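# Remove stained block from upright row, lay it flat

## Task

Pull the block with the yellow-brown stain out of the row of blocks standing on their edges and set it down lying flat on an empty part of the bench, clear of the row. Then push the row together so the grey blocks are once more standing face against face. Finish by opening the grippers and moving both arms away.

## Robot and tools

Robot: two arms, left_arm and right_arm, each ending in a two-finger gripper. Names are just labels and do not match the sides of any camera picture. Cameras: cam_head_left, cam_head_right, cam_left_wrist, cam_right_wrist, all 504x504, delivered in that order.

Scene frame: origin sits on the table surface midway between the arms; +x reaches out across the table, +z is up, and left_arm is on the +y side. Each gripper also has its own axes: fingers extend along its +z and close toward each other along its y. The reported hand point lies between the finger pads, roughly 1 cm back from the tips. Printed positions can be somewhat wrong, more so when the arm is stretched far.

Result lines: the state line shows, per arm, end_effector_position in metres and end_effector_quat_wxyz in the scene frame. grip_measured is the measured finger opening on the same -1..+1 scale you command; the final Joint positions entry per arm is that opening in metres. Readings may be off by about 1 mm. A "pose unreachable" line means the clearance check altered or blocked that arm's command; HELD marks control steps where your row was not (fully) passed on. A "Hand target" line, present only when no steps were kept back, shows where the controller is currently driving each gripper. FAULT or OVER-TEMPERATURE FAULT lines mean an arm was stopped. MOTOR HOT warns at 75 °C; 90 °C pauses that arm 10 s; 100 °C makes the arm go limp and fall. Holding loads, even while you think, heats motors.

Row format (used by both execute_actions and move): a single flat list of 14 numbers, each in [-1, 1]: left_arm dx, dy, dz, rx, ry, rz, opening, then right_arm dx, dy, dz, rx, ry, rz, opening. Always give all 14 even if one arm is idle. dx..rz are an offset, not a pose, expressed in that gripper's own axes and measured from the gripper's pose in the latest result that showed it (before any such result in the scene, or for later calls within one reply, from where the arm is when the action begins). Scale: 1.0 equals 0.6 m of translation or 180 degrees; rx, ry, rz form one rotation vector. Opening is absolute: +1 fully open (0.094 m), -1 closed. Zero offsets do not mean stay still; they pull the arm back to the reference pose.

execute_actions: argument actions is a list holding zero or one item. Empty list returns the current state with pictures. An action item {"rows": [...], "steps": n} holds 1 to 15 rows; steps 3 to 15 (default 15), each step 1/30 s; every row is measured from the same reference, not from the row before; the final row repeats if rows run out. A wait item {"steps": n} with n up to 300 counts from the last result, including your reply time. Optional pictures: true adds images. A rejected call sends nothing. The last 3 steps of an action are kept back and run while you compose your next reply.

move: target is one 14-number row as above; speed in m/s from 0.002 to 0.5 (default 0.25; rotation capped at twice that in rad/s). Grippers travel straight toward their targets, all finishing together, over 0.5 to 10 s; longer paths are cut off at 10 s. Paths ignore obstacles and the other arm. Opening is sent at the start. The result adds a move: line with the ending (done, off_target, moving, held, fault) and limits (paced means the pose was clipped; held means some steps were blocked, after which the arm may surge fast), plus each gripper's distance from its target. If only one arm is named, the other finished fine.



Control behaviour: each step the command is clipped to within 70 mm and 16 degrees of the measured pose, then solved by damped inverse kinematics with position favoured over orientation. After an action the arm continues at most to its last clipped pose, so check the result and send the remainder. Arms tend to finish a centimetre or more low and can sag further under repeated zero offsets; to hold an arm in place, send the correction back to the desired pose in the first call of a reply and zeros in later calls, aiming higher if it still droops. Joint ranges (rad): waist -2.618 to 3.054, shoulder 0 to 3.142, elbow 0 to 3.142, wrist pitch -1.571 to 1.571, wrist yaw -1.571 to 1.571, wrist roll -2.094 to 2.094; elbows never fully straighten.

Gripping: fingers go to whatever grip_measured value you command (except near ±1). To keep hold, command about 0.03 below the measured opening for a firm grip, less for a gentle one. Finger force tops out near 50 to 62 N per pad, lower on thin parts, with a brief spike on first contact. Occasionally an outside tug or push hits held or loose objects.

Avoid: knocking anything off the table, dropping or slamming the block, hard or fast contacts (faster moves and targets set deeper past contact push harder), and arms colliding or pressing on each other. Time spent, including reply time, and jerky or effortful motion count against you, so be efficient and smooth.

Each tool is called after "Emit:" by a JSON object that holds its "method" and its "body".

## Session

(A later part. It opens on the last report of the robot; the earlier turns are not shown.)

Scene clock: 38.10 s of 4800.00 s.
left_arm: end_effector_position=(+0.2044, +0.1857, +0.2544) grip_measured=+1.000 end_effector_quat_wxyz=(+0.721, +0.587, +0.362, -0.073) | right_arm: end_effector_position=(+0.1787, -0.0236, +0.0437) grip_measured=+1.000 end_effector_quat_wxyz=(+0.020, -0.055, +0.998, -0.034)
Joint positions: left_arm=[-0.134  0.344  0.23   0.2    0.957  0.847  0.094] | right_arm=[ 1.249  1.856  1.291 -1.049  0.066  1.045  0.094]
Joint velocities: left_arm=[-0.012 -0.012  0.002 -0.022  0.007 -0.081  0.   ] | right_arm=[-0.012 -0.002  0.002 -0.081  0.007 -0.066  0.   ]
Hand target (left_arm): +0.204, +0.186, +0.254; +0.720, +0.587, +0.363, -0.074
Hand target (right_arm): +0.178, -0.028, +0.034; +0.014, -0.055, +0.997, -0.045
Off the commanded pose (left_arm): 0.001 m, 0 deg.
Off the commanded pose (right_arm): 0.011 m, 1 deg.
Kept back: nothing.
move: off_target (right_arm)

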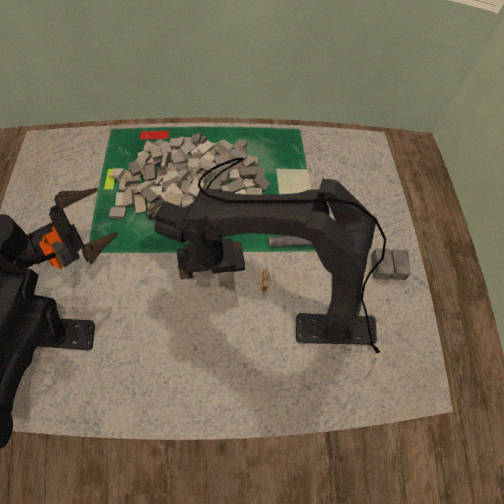

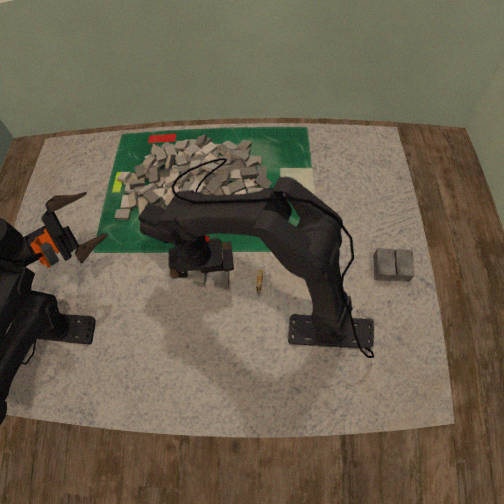

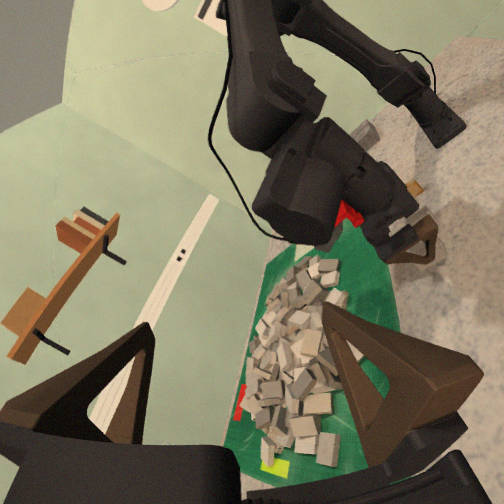

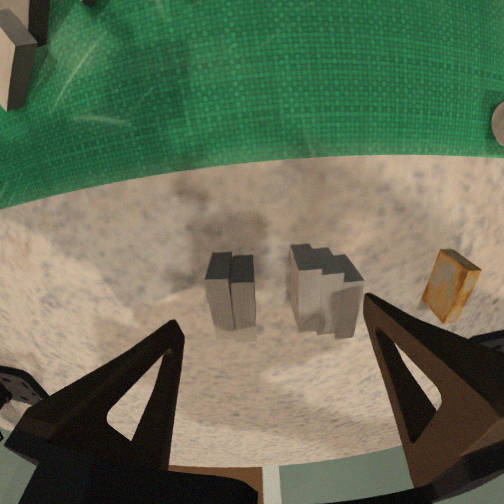

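Emit:
{"method": "move", "body": {"target": [0,0,0,0,0,0,1,0,-0.028,0,0,0,0,1], "speed": 0.04}}

Emit:
{"method": "move", "body": {"target": [0,0,0,0,0,0,1,0,-0.012,0.045,0,0,0,1], "speed": 0.03}}

Scene clock: 39.07 s of 4800.00 s.
left_arm: end_effector_position=(+0.2043, +0.1857, +0.2550) grip_measured=+1.000 end_effector_quat_wxyz=(+0.722, +0.586, +0.361, -0.072) | right_arm: end_effector_position=(+0.1798, -0.0361, +0.0435) grip_measured=+1.000 end_effector_quat_wxyz=(+0.017, -0.054, +0.998, -0.037)
Joint positions: left_arm=[-0.134  0.344  0.23   0.204  0.957  0.847  0.094] | right_arm=[ 1.23   1.824  1.249 -1.045  0.066  1.027  0.094]
Joint velocities: left_arm=[ 0.002  0.002  0.002  0.051 -0.051  0.095  0.   ] | right_arm=[-0.002 -0.022 -0.007  0.051 -0.007 -0.037  0.   ]
Hand target (left_arm): +0.204, +0.186, +0.254; +0.721, +0.587, +0.362, -0.073
Hand target (right_arm): +0.181, -0.040, +0.045; +0.019, -0.055, +0.998, -0.035
Off the commanded pose (left_arm): 0.001 m, 0 deg.
Off the commanded pose (right_arm): 0.004 m, 0 deg.
Kept back: nothing.
move: done

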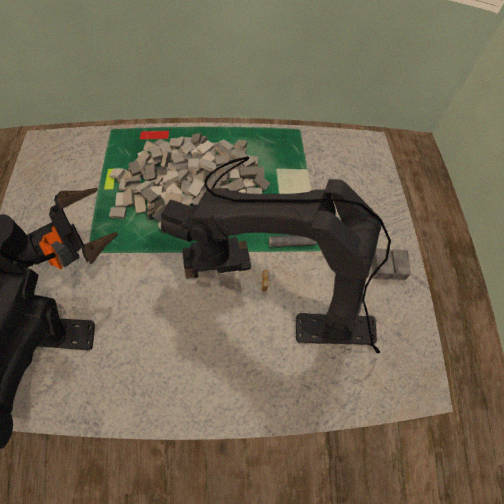

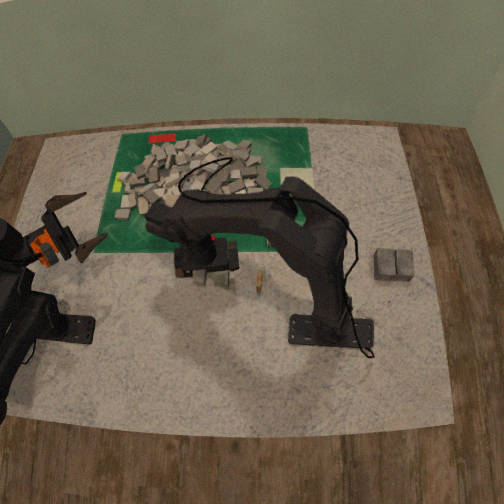

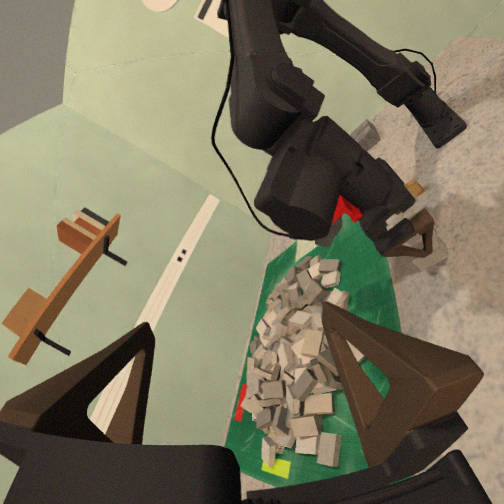

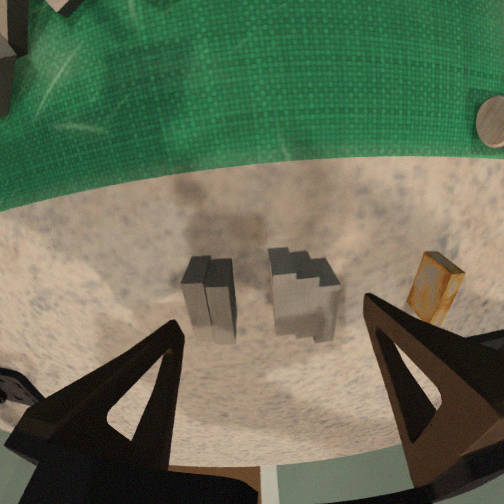

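Scene clock: 40.27 s of 4800.00 s.
left_arm: end_effector_position=(+0.2043, +0.1857, +0.2555) grip_measured=+1.000 end_effector_quat_wxyz=(+0.722, +0.586, +0.360, -0.071) | right_arm: end_effector_position=(+0.1806, -0.0395, +0.0251) grip_measured=+1.000 end_effector_quat_wxyz=(+0.021, -0.054, +0.998, -0.029)
Joint positions: left_arm=[-0.134  0.344  0.23   0.207  0.957  0.847  0.094] | right_arm=[ 1.223  1.824  1.171 -0.95   0.065  1.019  0.094]
Joint velocities: left_arm=[ 0.002  0.017 -0.007 -0.022  0.037 -0.022  0.   ] | right_arm=[ 0.002 -0.002 -0.002  0.007 -0.022 -0.081  0.   ]
Hand target (left_arm): +0.204, +0.186, +0.255; +0.722, +0.586, +0.361, -0.072
Hand target (right_arm): +0.181, -0.045, +0.017; +0.017, -0.054, +0.998, -0.038
Off the commanded pose (left_arm): 0.001 m, 0 deg.
Off the commanded pose (right_arm): 0.010 m, 1 deg.
Kept back: nothing.
move: done

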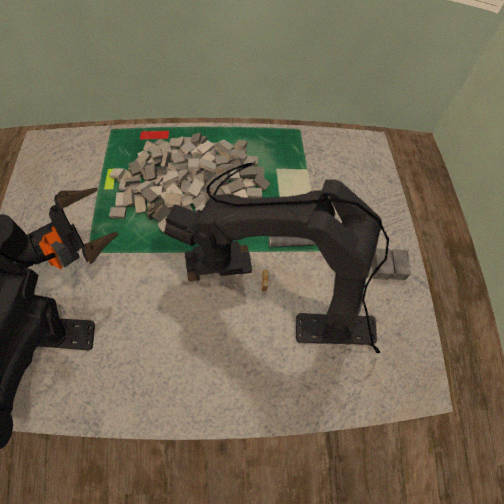

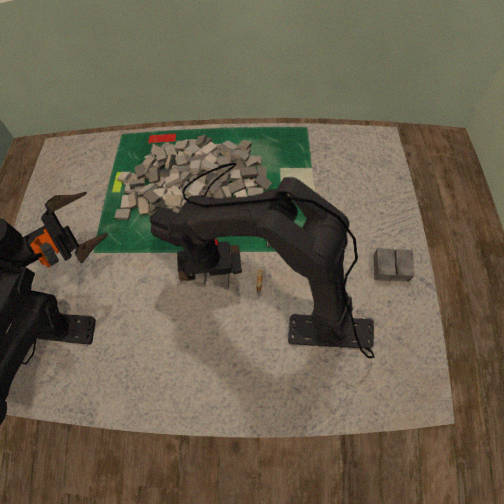

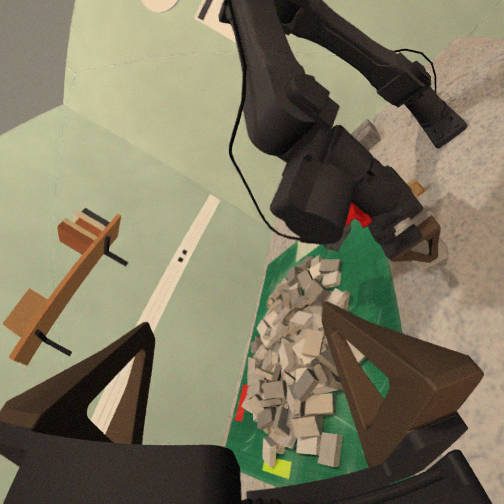

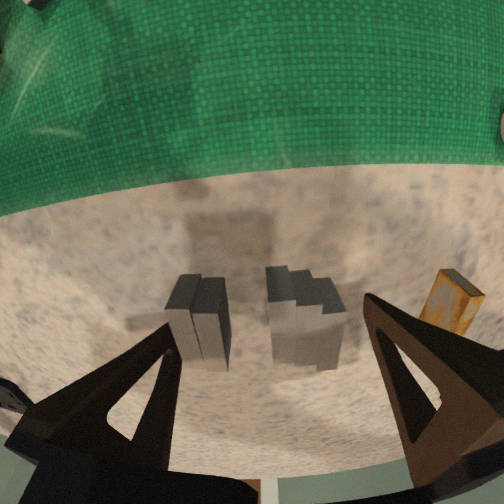

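Emit:
{"method": "move", "body": {"target": [0,0,0,0,0,0,1,-0.005,0.014,0.004,0,0,0,1], "speed": 0.02}}

Emit:
{"method": "move", "body": {"target": [0,0,0,0,0,0,1,0,0,0,0,0,0,0.05]}}

Scene clock: 41.27 s of 4800.00 s.
left_arm: end_effector_position=(+0.2042, +0.1857, +0.2561) grip_measured=+1.000 end_effector_quat_wxyz=(+0.723, +0.586, +0.358, -0.070) | right_arm: end_effector_position=(+0.1801, -0.0402, +0.0198) grip_measured=+1.000 end_effector_quat_wxyz=(+0.017, -0.055, +0.998, -0.036)
Joint positions: left_arm=[-0.134  0.344  0.23   0.21   0.957  0.847  0.094] | right_arm=[ 1.223  1.842  1.171 -0.946  0.064  1.019  0.094]
Joint velocities: left_arm=[-0.012 -0.007  0.007 -0.081  0.022  0.066  0.   ] | right_arm=[-0.037  0.002  0.002  0.007  0.037  0.022  0.   ]
Hand target (left_arm): +0.204, +0.186, +0.256; +0.722, +0.586, +0.360, -0.071
Hand target (right_arm): +0.183, -0.031, +0.023; +0.021, -0.054, +0.998, -0.029
Off the commanded pose (left_arm): 0.001 m, 0 deg.
Off the commanded pose (right_arm): 0.010 m, 1 deg.
Kept back: nothing.
move: done

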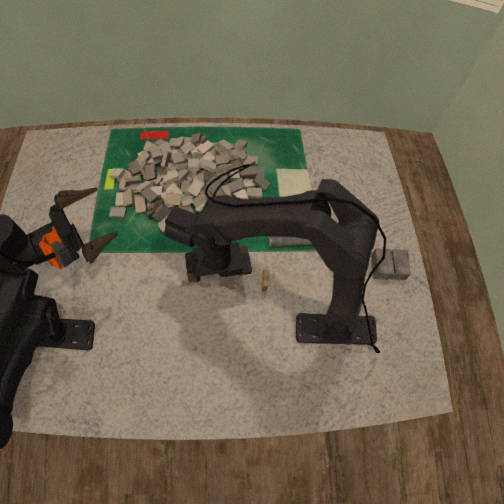

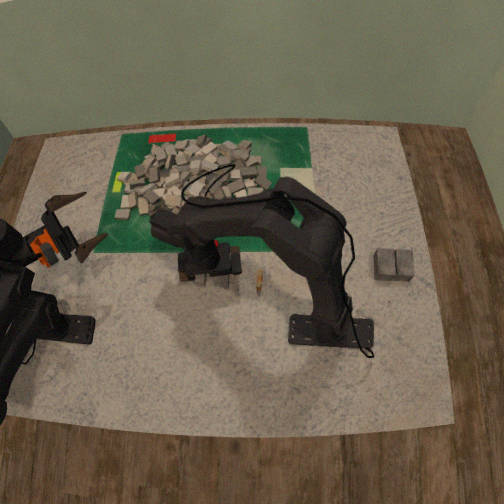

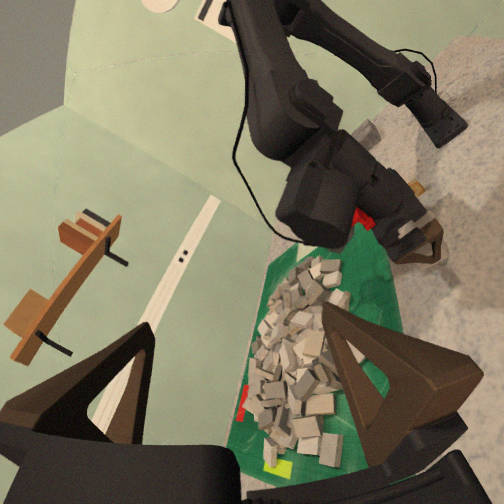

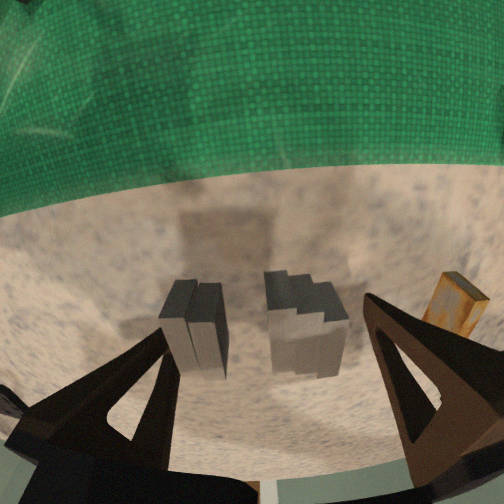

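Scene clock: 41.77 s of 4800.00 s.
left_arm: end_effector_position=(+0.2042, +0.1857, +0.2566) grip_measured=+1.000 end_effector_quat_wxyz=(+0.724, +0.586, +0.357, -0.069) | right_arm: end_effector_position=(+0.1801, -0.0398, +0.0198) grip_measured=+0.189 end_effector_quat_wxyz=(+0.017, -0.054, +0.998, -0.035)
Joint positions: left_arm=[-0.134  0.344  0.23   0.213  0.957  0.847  0.094] | right_arm=[ 1.222  1.842  1.171 -0.945  0.063  1.019  0.056]
Joint velocities: left_arm=[-0.012 -0.012  0.012  0.022 -0.007 -0.037  0.   ] | right_arm=[ 0.002 -0.017  0.002  0.007 -0.037 -0.007 -0.   ]
Hand target (left_arm): +0.204, +0.186, +0.256; +0.723, +0.586, +0.358, -0.070
Hand target (right_arm): +0.180, -0.040, +0.020; +0.017, -0.055, +0.998, -0.036
Off the commanded pose (left_arm): 0.001 m, 0 deg.
Off the commanded pose (right_arm): 0.000 m, 0 deg.
Kept back: nothing.
move: done

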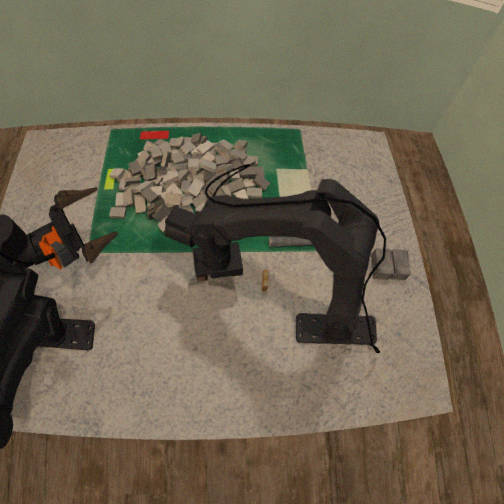

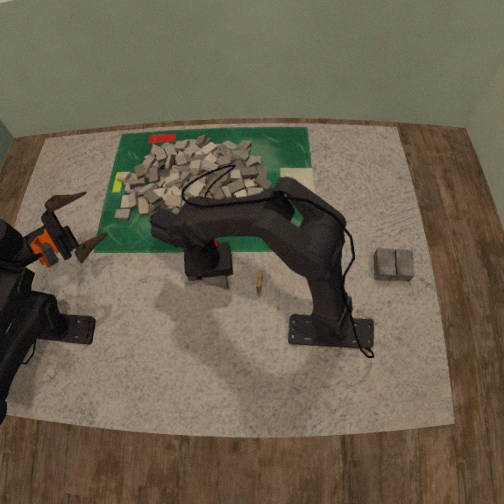

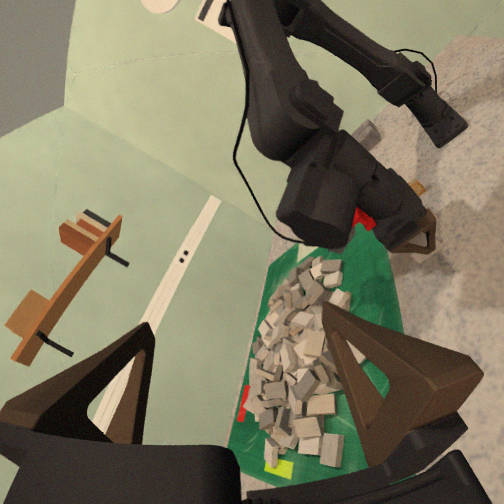

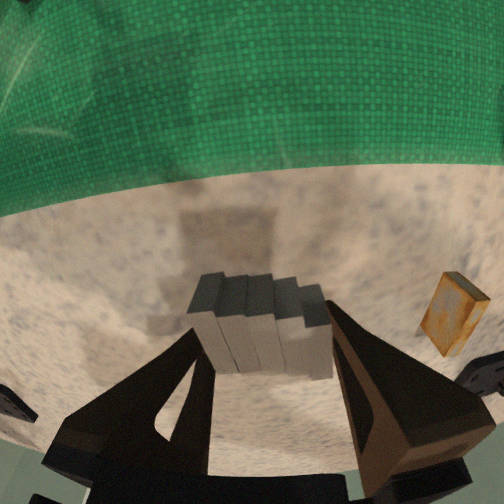

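Emit:
{"method": "move", "body": {"target": [0,0,0,0,0,0,1,0,0,0,0,0,0,0.6]}}

Emit:
{"method": "move", "body": {"target": [0,0,0,0,0,0,1,0,0,-0.11,0,0,0,0.6], "speed": 0.1}}

Emit:
{"method": "move", "body": {"target": [0,0,0,0,0,0,1,0.035,-0.135,0,0,0,0,-1]}}

Scene clock: 42.70 s of 4800.00 s.
left_arm: end_effector_position=(+0.2041, +0.1858, +0.2572) grip_measured=+1.000 end_effector_quat_wxyz=(+0.725, +0.586, +0.356, -0.068) | right_arm: end_effector_position=(+0.1801, -0.0398, +0.0198) grip_measured=+0.598 end_effector_quat_wxyz=(+0.017, -0.054, +0.998, -0.035)
Joint positions: left_arm=[-0.134  0.344  0.23   0.217  0.957  0.847  0.094] | right_arm=[ 1.222  1.842  1.171 -0.945  0.063  1.019  0.075]
Joint velocities: left_arm=[ 0.007  0.002 -0.017 -0.066 -0.051 -0.081  0.   ] | right_arm=[-0.017  0.007 -0.022  0.007 -0.022 -0.037 -0.001]
Hand target (left_arm): +0.204, +0.186, +0.257; +0.724, +0.586, +0.357, -0.069
Hand target (right_arm): +0.180, -0.040, +0.020; +0.017, -0.054, +0.998, -0.035
Off the commanded pose (left_arm): 0.001 m, 0 deg.
Off the commanded pose (right_arm): 0.000 m, 0 deg.
Kept back: nothing.
move: done

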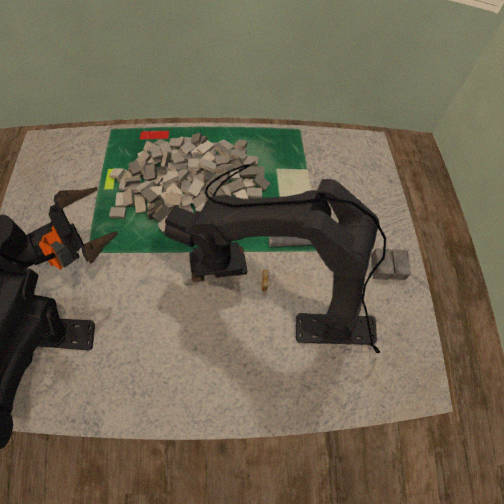

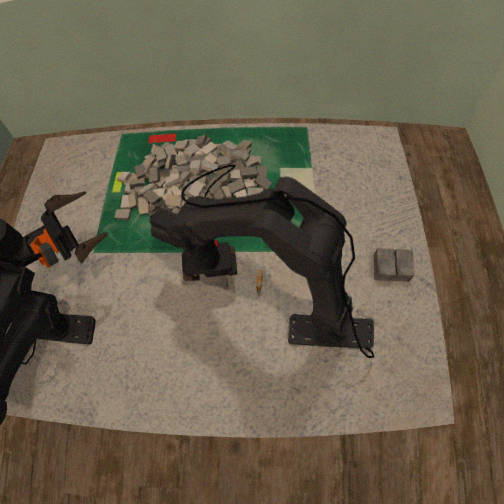

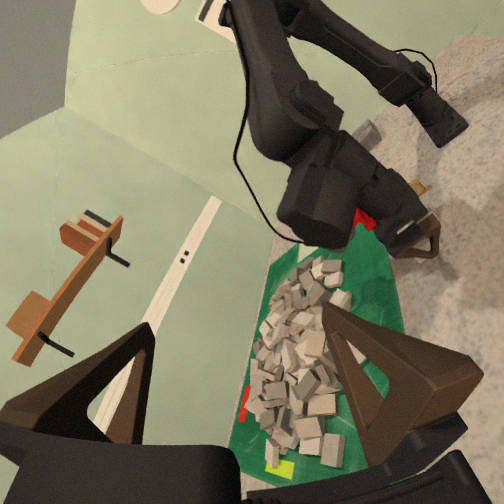

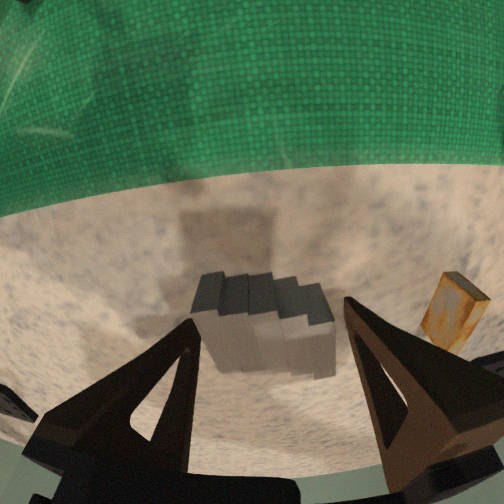

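Scene clock: 43.93 s of 4800.00 s.
left_arm: end_effector_position=(+0.2040, +0.1858, +0.2577) grip_measured=+1.000 end_effector_quat_wxyz=(+0.725, +0.586, +0.355, -0.068) | right_arm: end_effector_position=(+0.1800, -0.0399, +0.0749) grip_measured=+0.598 end_effector_quat_wxyz=(+0.012, -0.054, +0.997, -0.044)
Joint positions: left_arm=[-0.134  0.344  0.23   0.22   0.957  0.847  0.094] | right_arm=[ 1.222  1.794  1.34  -1.182  0.063  1.019  0.075]
Joint velocities: left_arm=[ 0.012  0.002 -0.027 -0.022 -0.037 -0.007  0.   ] | right_arm=[-0.032 -0.007 -0.037  0.037 -0.007 -0.022  0.001]
Hand target (left_arm): +0.204, +0.186, +0.257; +0.724, +0.586, +0.356, -0.068
Hand target (right_arm): +0.179, -0.036, +0.085; +0.017, -0.054, +0.998, -0.034
Off the commanded pose (left_arm): 0.001 m, 0 deg.
Off the commanded pose (right_arm): 0.012 m, 1 deg.
Kept back: nothing.
move: off_target (right_arm)

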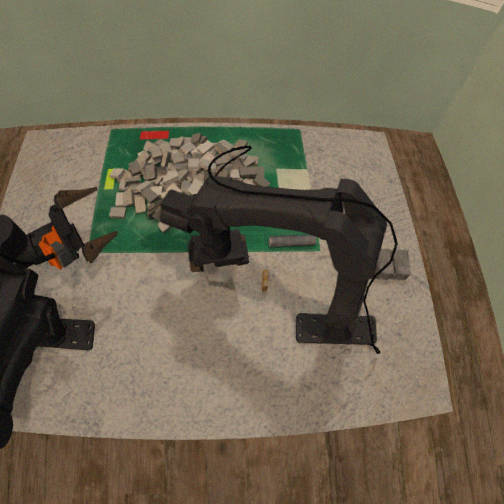

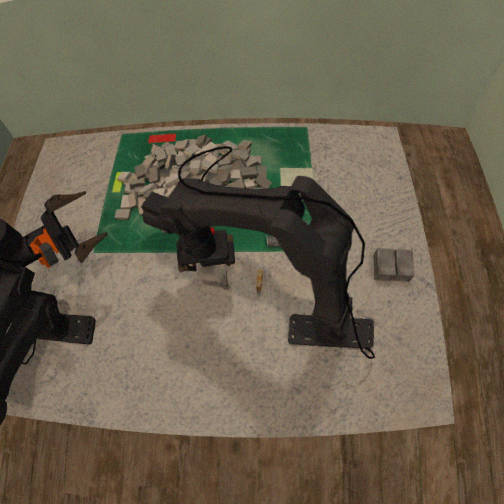

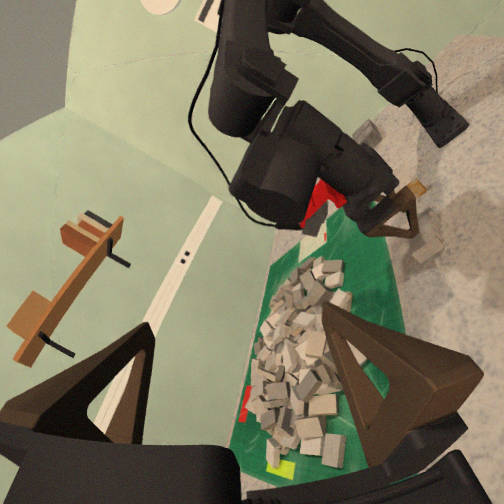

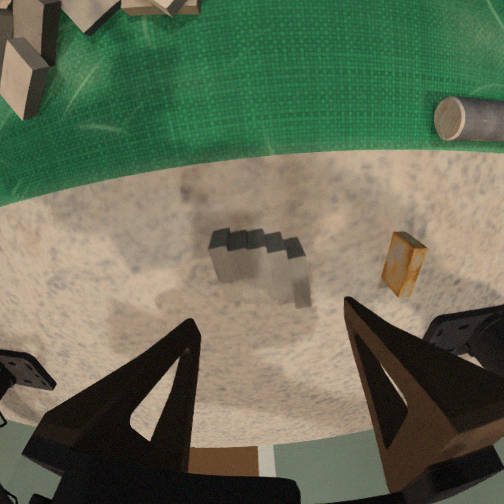

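Scene clock: 44.83 s of 4800.00 s.
left_arm: end_effector_position=(+0.2040, +0.1858, +0.2583) grip_measured=+1.000 end_effector_quat_wxyz=(+0.726, +0.586, +0.354, -0.067) | right_arm: end_effector_position=(+0.1697, -0.1161, +0.0819) grip_measured=-0.986 end_effector_quat_wxyz=(+0.010, -0.052, +0.998, -0.040)
Joint positions: left_arm=[-0.134  0.344  0.23   0.223  0.957  0.847  0.094] | right_arm=[ 1.123  1.513  1.063 -1.176  0.062  0.924  0.001]
Joint velocities: left_arm=[-0.002  0.007  0.002 -0.022 -0.066 -0.007  0.   ] | right_arm=[ 0.002 -0.007 -0.012 -0.037 -0.037 -0.037 -0.   ]
Hand target (left_arm): +0.204, +0.186, +0.258; +0.725, +0.586, +0.355, -0.068
Hand target (right_arm): +0.169, -0.123, +0.081; +0.011, -0.054, +0.997, -0.044
Off the commanded pose (left_arm): 0.001 m, 0 deg.
Off the commanded pose (right_arm): 0.007 m, 0 deg.
Kept back: nothing.
move: done

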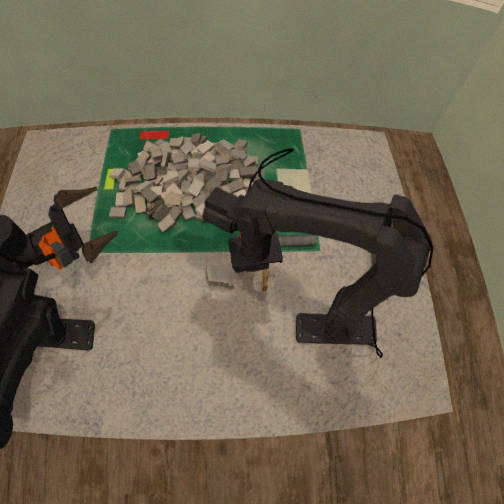

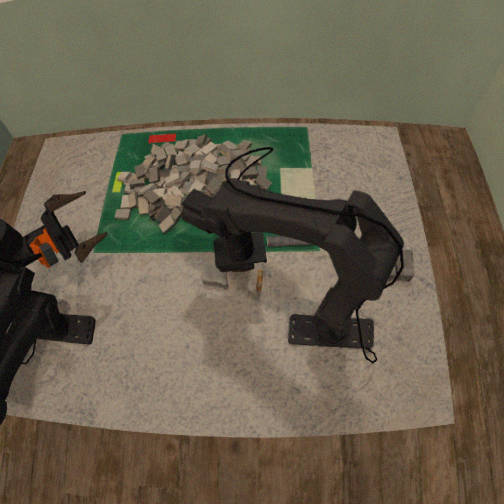

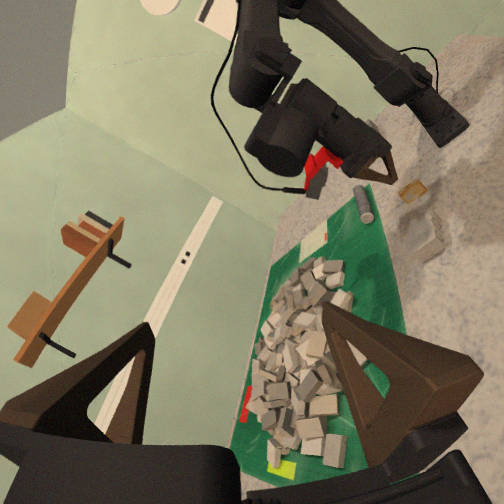

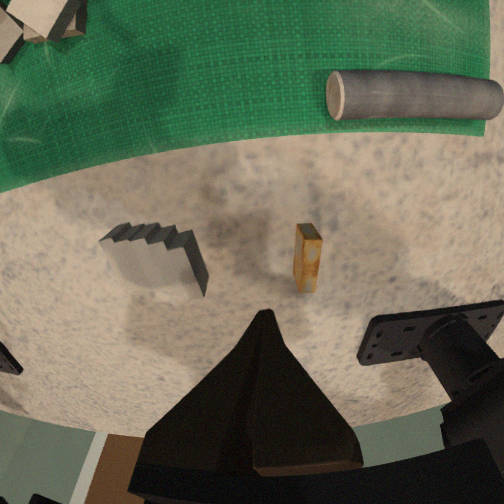

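Emit:
{"method": "move", "body": {"target": [0,0,0,0,0,0,1, 0,0,0.09,0,0,0,-1], "speed": 0.1}}

Emit:
{"method": "move", "body": {"target": [0,0,0,0,0,0,1, 0,-0.10,0,0,0,0,-1], "speed": 0.03}}

Scene clock: 46.27 s of 4800.00 s.
left_arm: end_effector_position=(+0.2039, +0.1858, +0.2589) grip_measured=+1.000 end_effector_quat_wxyz=(+0.727, +0.586, +0.353, -0.066) | right_arm: end_effector_position=(+0.1701, -0.1153, +0.0351) grip_measured=-0.986 end_effector_quat_wxyz=(+0.015, -0.053, +0.998, -0.033)
Joint positions: left_arm=[-0.134  0.344  0.23   0.226  0.957  0.847  0.094] | right_arm=[ 1.123  1.556  0.91  -0.962  0.062  0.921  0.001]
Joint velocities: left_arm=[-0.012 -0.007 -0.007 -0.051  0.007 -0.081  0.   ] | right_arm=[-0.002 -0.007  0.007 -0.022 -0.051 -0.037 -0.001]
Hand target (left_arm): +0.204, +0.186, +0.258; +0.726, +0.586, +0.354, -0.067
Hand target (right_arm): +0.170, -0.120, +0.028; +0.010, -0.052, +0.998, -0.040
Off the commanded pose (left_arm): 0.001 m, 0 deg.
Off the commanded pose (right_arm): 0.009 m, 1 deg.
Kept back: nothing.
move: done

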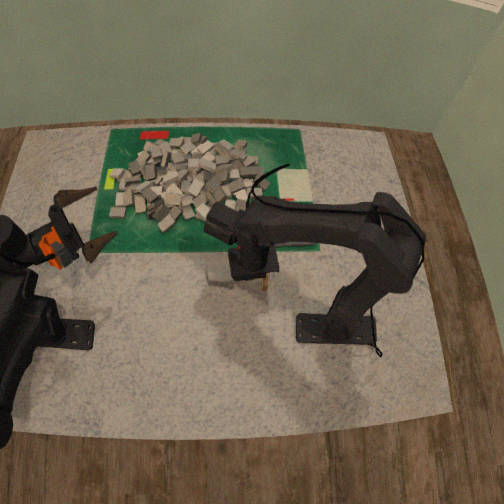

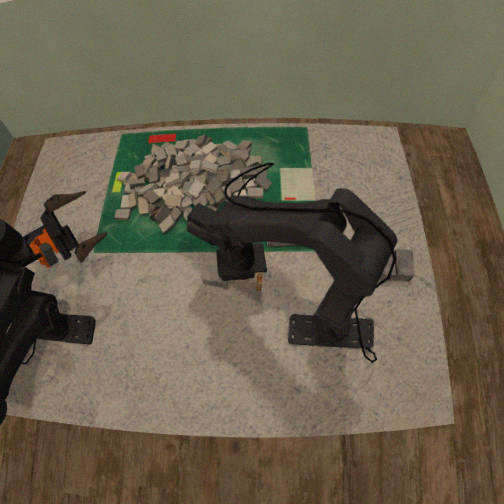

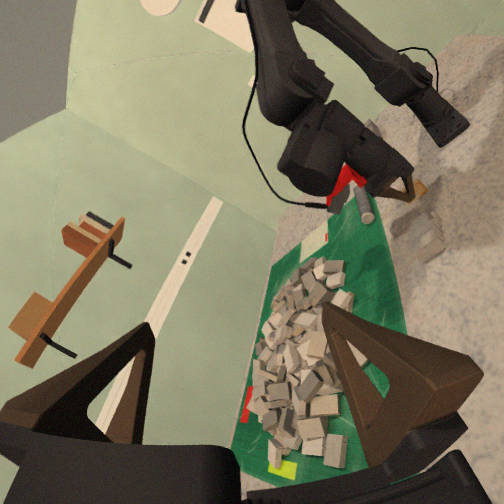

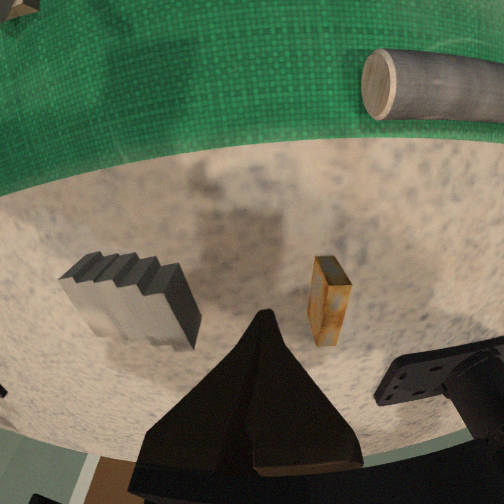

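Scene clock: 48.53 s of 4800.00 s.
left_arm: end_effector_position=(+0.2039, +0.1858, +0.2594) grip_measured=+1.000 end_effector_quat_wxyz=(+0.727, +0.586, +0.351, -0.065) | right_arm: end_effector_position=(+0.1810, -0.1659, +0.0386) grip_measured=-0.986 end_effector_quat_wxyz=(+0.018, -0.052, +0.998, -0.026)
Joint positions: left_arm=[-0.134  0.344  0.23   0.229  0.957  0.847  0.094] | right_arm=[ 0.948  1.397  0.783 -0.971  0.062  0.749  0.001]
Joint velocities: left_arm=[ 0.012 -0.022  0.007  0.051 -0.022 -0.037  0.   ] | right_arm=[-0.007  0.007 -0.017  0.022 -0.037 -0.022 -0.   ]
Hand target (left_arm): +0.204, +0.186, +0.259; +0.727, +0.586, +0.353, -0.066
Hand target (right_arm): +0.177, -0.175, +0.038; +0.013, -0.053, +0.998, -0.034
Off the commanded pose (left_arm): 0.001 m, 0 deg.
Off the commanded pose (right_arm): 0.010 m, 1 deg.
Kept back: nothing.
move: done

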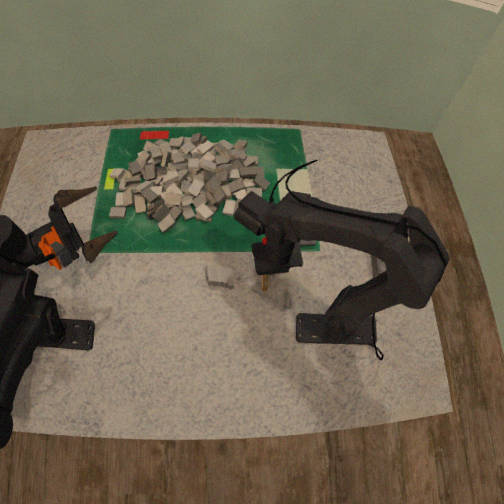

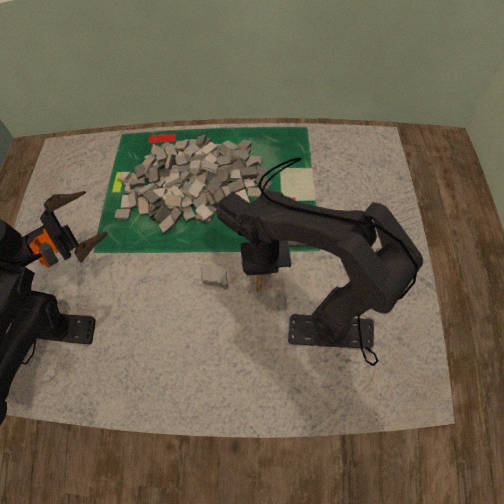

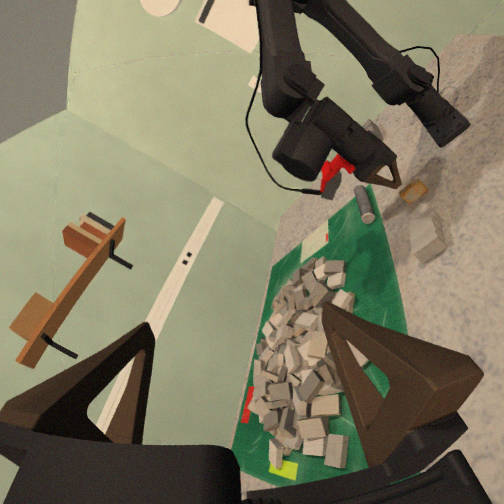

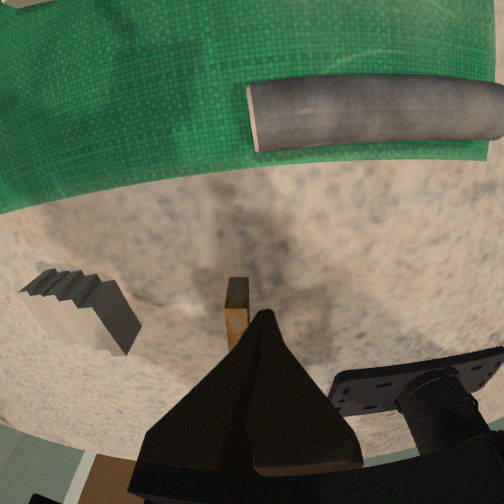

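Emit:
{"method": "move", "body": {"target": [0,0,0,0,0,0,1, 0.045,-0.01,0.008,0,0,0,-1], "speed": 0.05}}

Emit:
{"method": "move", "body": {"target": [0,0,0,0,0,0,1, 0,0.065,0,0,0,0,-1], "speed": 0.03}}

Scene clock: 50.40 s of 4800.00 s.
left_arm: end_effector_position=(+0.2038, +0.1858, +0.2600) grip_measured=+1.000 end_effector_quat_wxyz=(+0.728, +0.586, +0.350, -0.064) | right_arm: end_effector_position=(+0.1605, -0.1714, +0.0342) grip_measured=-0.986 end_effector_quat_wxyz=(+0.019, -0.054, +0.998, -0.026)
Joint positions: left_arm=[-0.134  0.344  0.23   0.233  0.957  0.847  0.094] | right_arm=[ 1.011  1.329  0.713 -0.969  0.062  0.808  0.001]
Joint velocities: left_arm=[ 0.002  0.027  0.007 -0.066  0.007  0.051  0.   ] | right_arm=[ 0.002 -0.002 -0.017 -0.022  0.037  0.037 -0.001]
Hand target (left_arm): +0.204, +0.186, +0.259; +0.727, +0.586, +0.351, -0.065
Hand target (right_arm): +0.156, -0.175, +0.033; +0.018, -0.052, +0.998, -0.026
Off the commanded pose (left_arm): 0.001 m, 0 deg.
Off the commanded pose (right_arm): 0.007 m, 0 deg.
Kept back: nothing.
move: done

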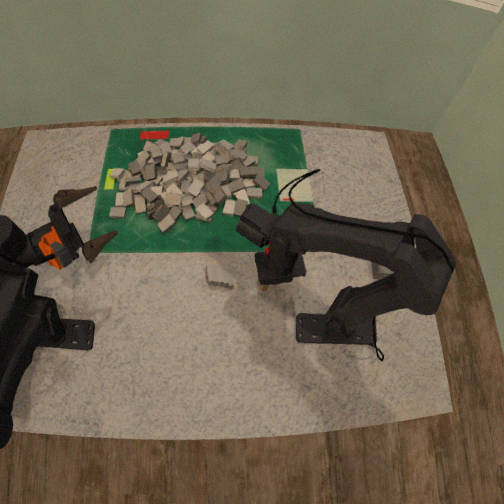

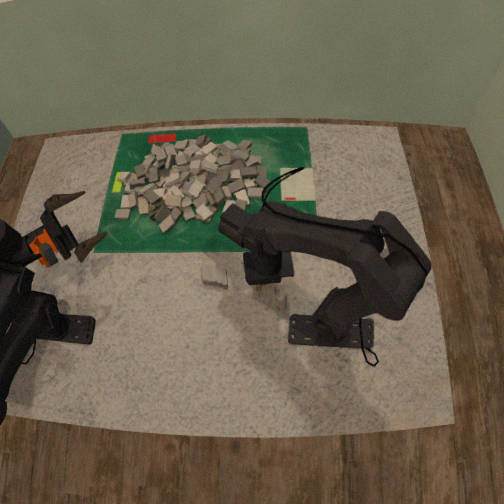

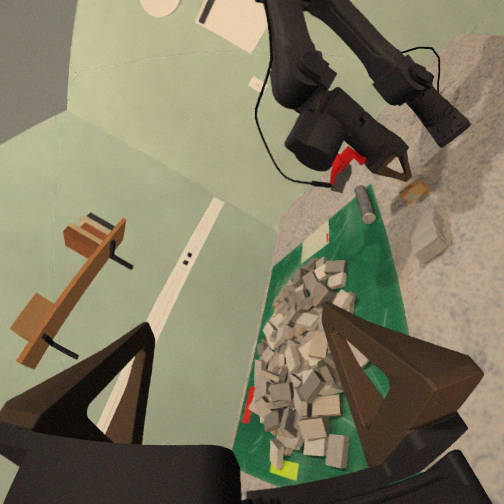

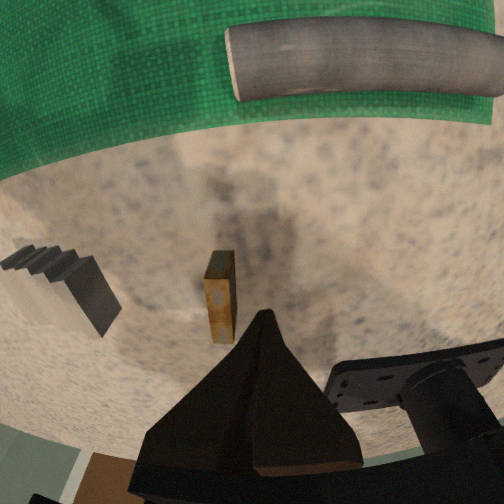

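Scene clock: 51.97 s of 4800.00 s.
left_arm: end_effector_position=(+0.2037, +0.1858, +0.2605) grip_measured=+1.000 end_effector_quat_wxyz=(+0.729, +0.586, +0.349, -0.063) | right_arm: end_effector_position=(+0.1524, -0.1428, +0.0302) grip_measured=-0.986 end_effector_quat_wxyz=(+0.014, -0.055, +0.998, -0.034)
Joint positions: left_arm=[-0.134  0.344  0.23   0.236  0.957  0.847  0.094] | right_arm=[ 1.127  1.439  0.782 -0.954  0.062  0.921  0.001]
Joint velocities: left_arm=[-0.002 -0.012 -0.002 -0.007  0.007  0.051  0.   ] | right_arm=[-0.022 -0.022 -0.017 -0.066 -0.007  0.007  0.   ]
Hand target (left_arm): +0.204, +0.186, +0.260; +0.728, +0.586, +0.350, -0.064
Hand target (right_arm): +0.156, -0.133, +0.033; +0.020, -0.054, +0.998, -0.025
Off the commanded pose (left_arm): 0.001 m, 0 deg.
Off the commanded pose (right_arm): 0.011 m, 1 deg.
Kept back: nothing.
move: off_target (right_arm)

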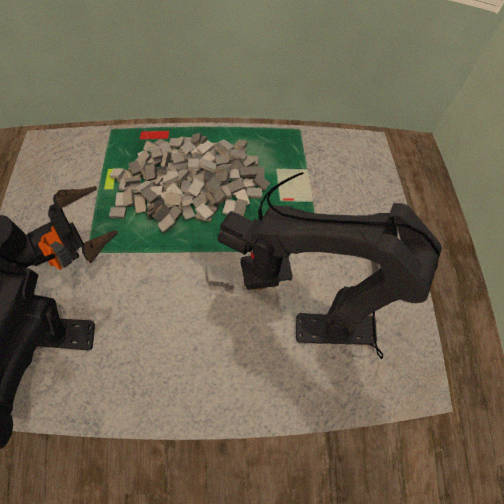

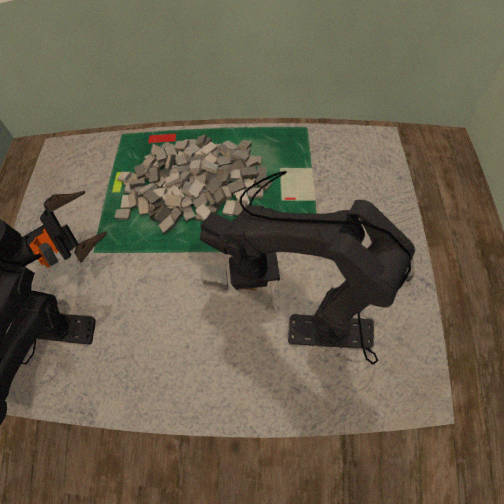

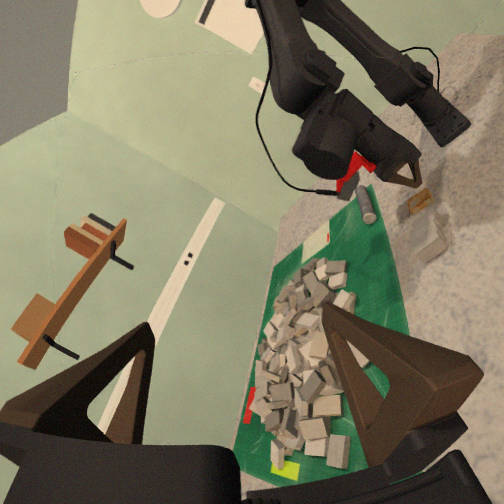

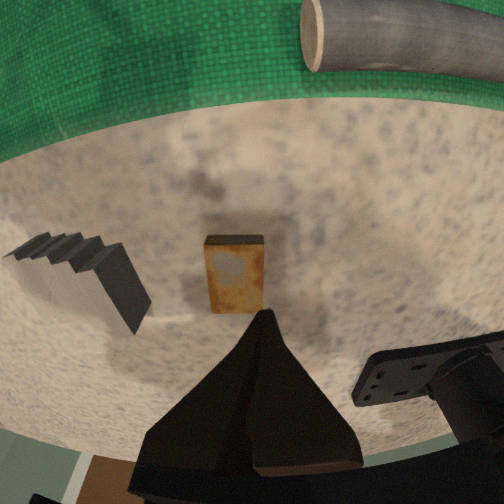

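Looks flat. Retreat.

Emit:
{"method": "move", "body": {"target": [0,0,0,0,0,0,1, 0,-0.1,-0.25,0,0,0,1]}}

Scene clock: 53.50 s of 4800.00 s.
left_arm: end_effector_position=(+0.2037, +0.1858, +0.2610) grip_measured=+1.000 end_effector_quat_wxyz=(+0.729, +0.586, +0.348, -0.063) | right_arm: end_effector_position=(+0.1570, -0.1899, +0.1741) grip_measured=+1.000 end_effector_quat_wxyz=(+0.026, -0.056, +0.998, -0.017)
Joint positions: left_arm=[-0.134  0.344  0.23   0.239  0.957  0.847  0.094] | right_arm=[ 0.96   1.196  1.187 -1.55   0.06   0.752  0.094]
Joint velocities: left_arm=[ 0.002  0.002 -0.017 -0.022 -0.037  0.007  0.   ] | right_arm=[-0.007 -0.002 -0.012 -0.007 -0.007 -0.022  0.   ]
Hand target (left_arm): +0.204, +0.186, +0.260; +0.729, +0.586, +0.349, -0.063
Hand target (right_arm): +0.157, -0.193, +0.182; +0.035, -0.055, +0.998, -0.011
Off the commanded pose (left_arm): 0.001 m, 0 deg.
Off the commanded pose (right_arm): 0.011 m, 2 deg.
joint sent to its limit (right arm) — the command would take joint 4 (wrist pitch) past its lower limit, so that joint was sent only as far as its limit.
Kept back: nothing.
move: off_target (right_arm)

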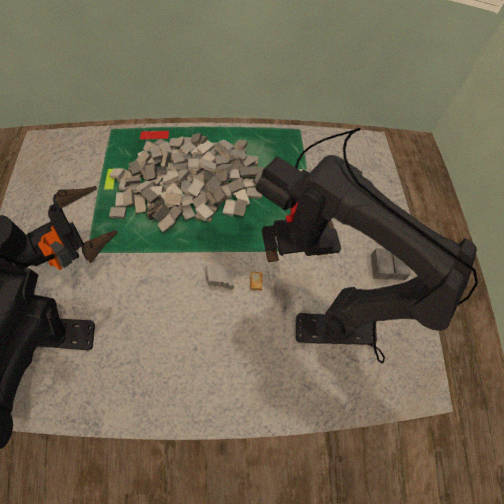

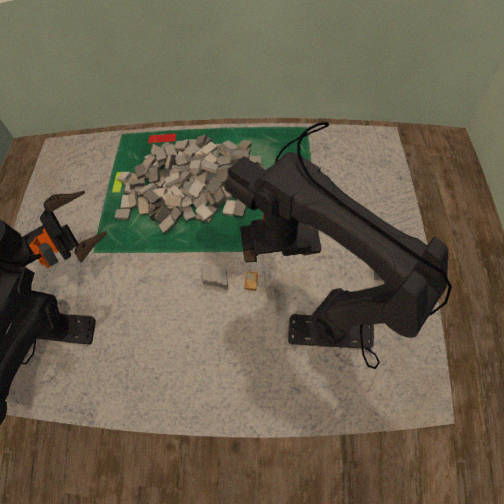

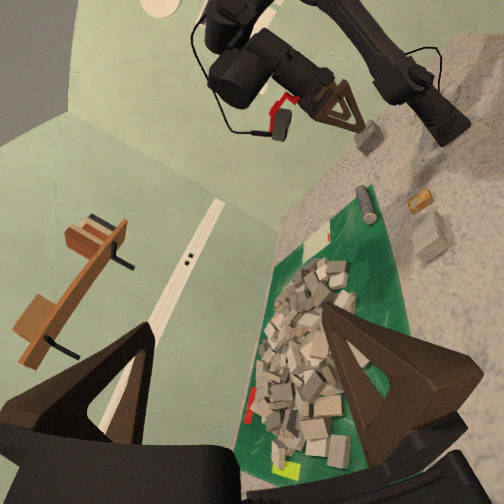

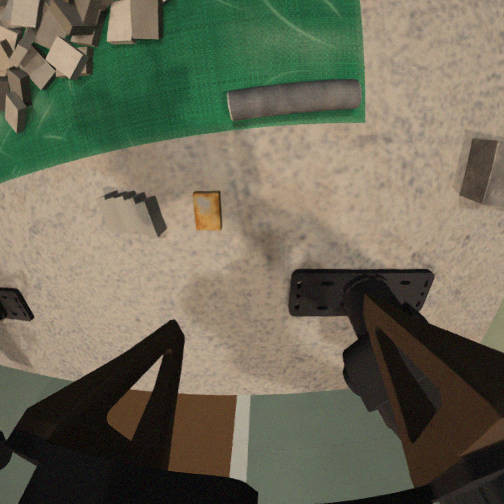

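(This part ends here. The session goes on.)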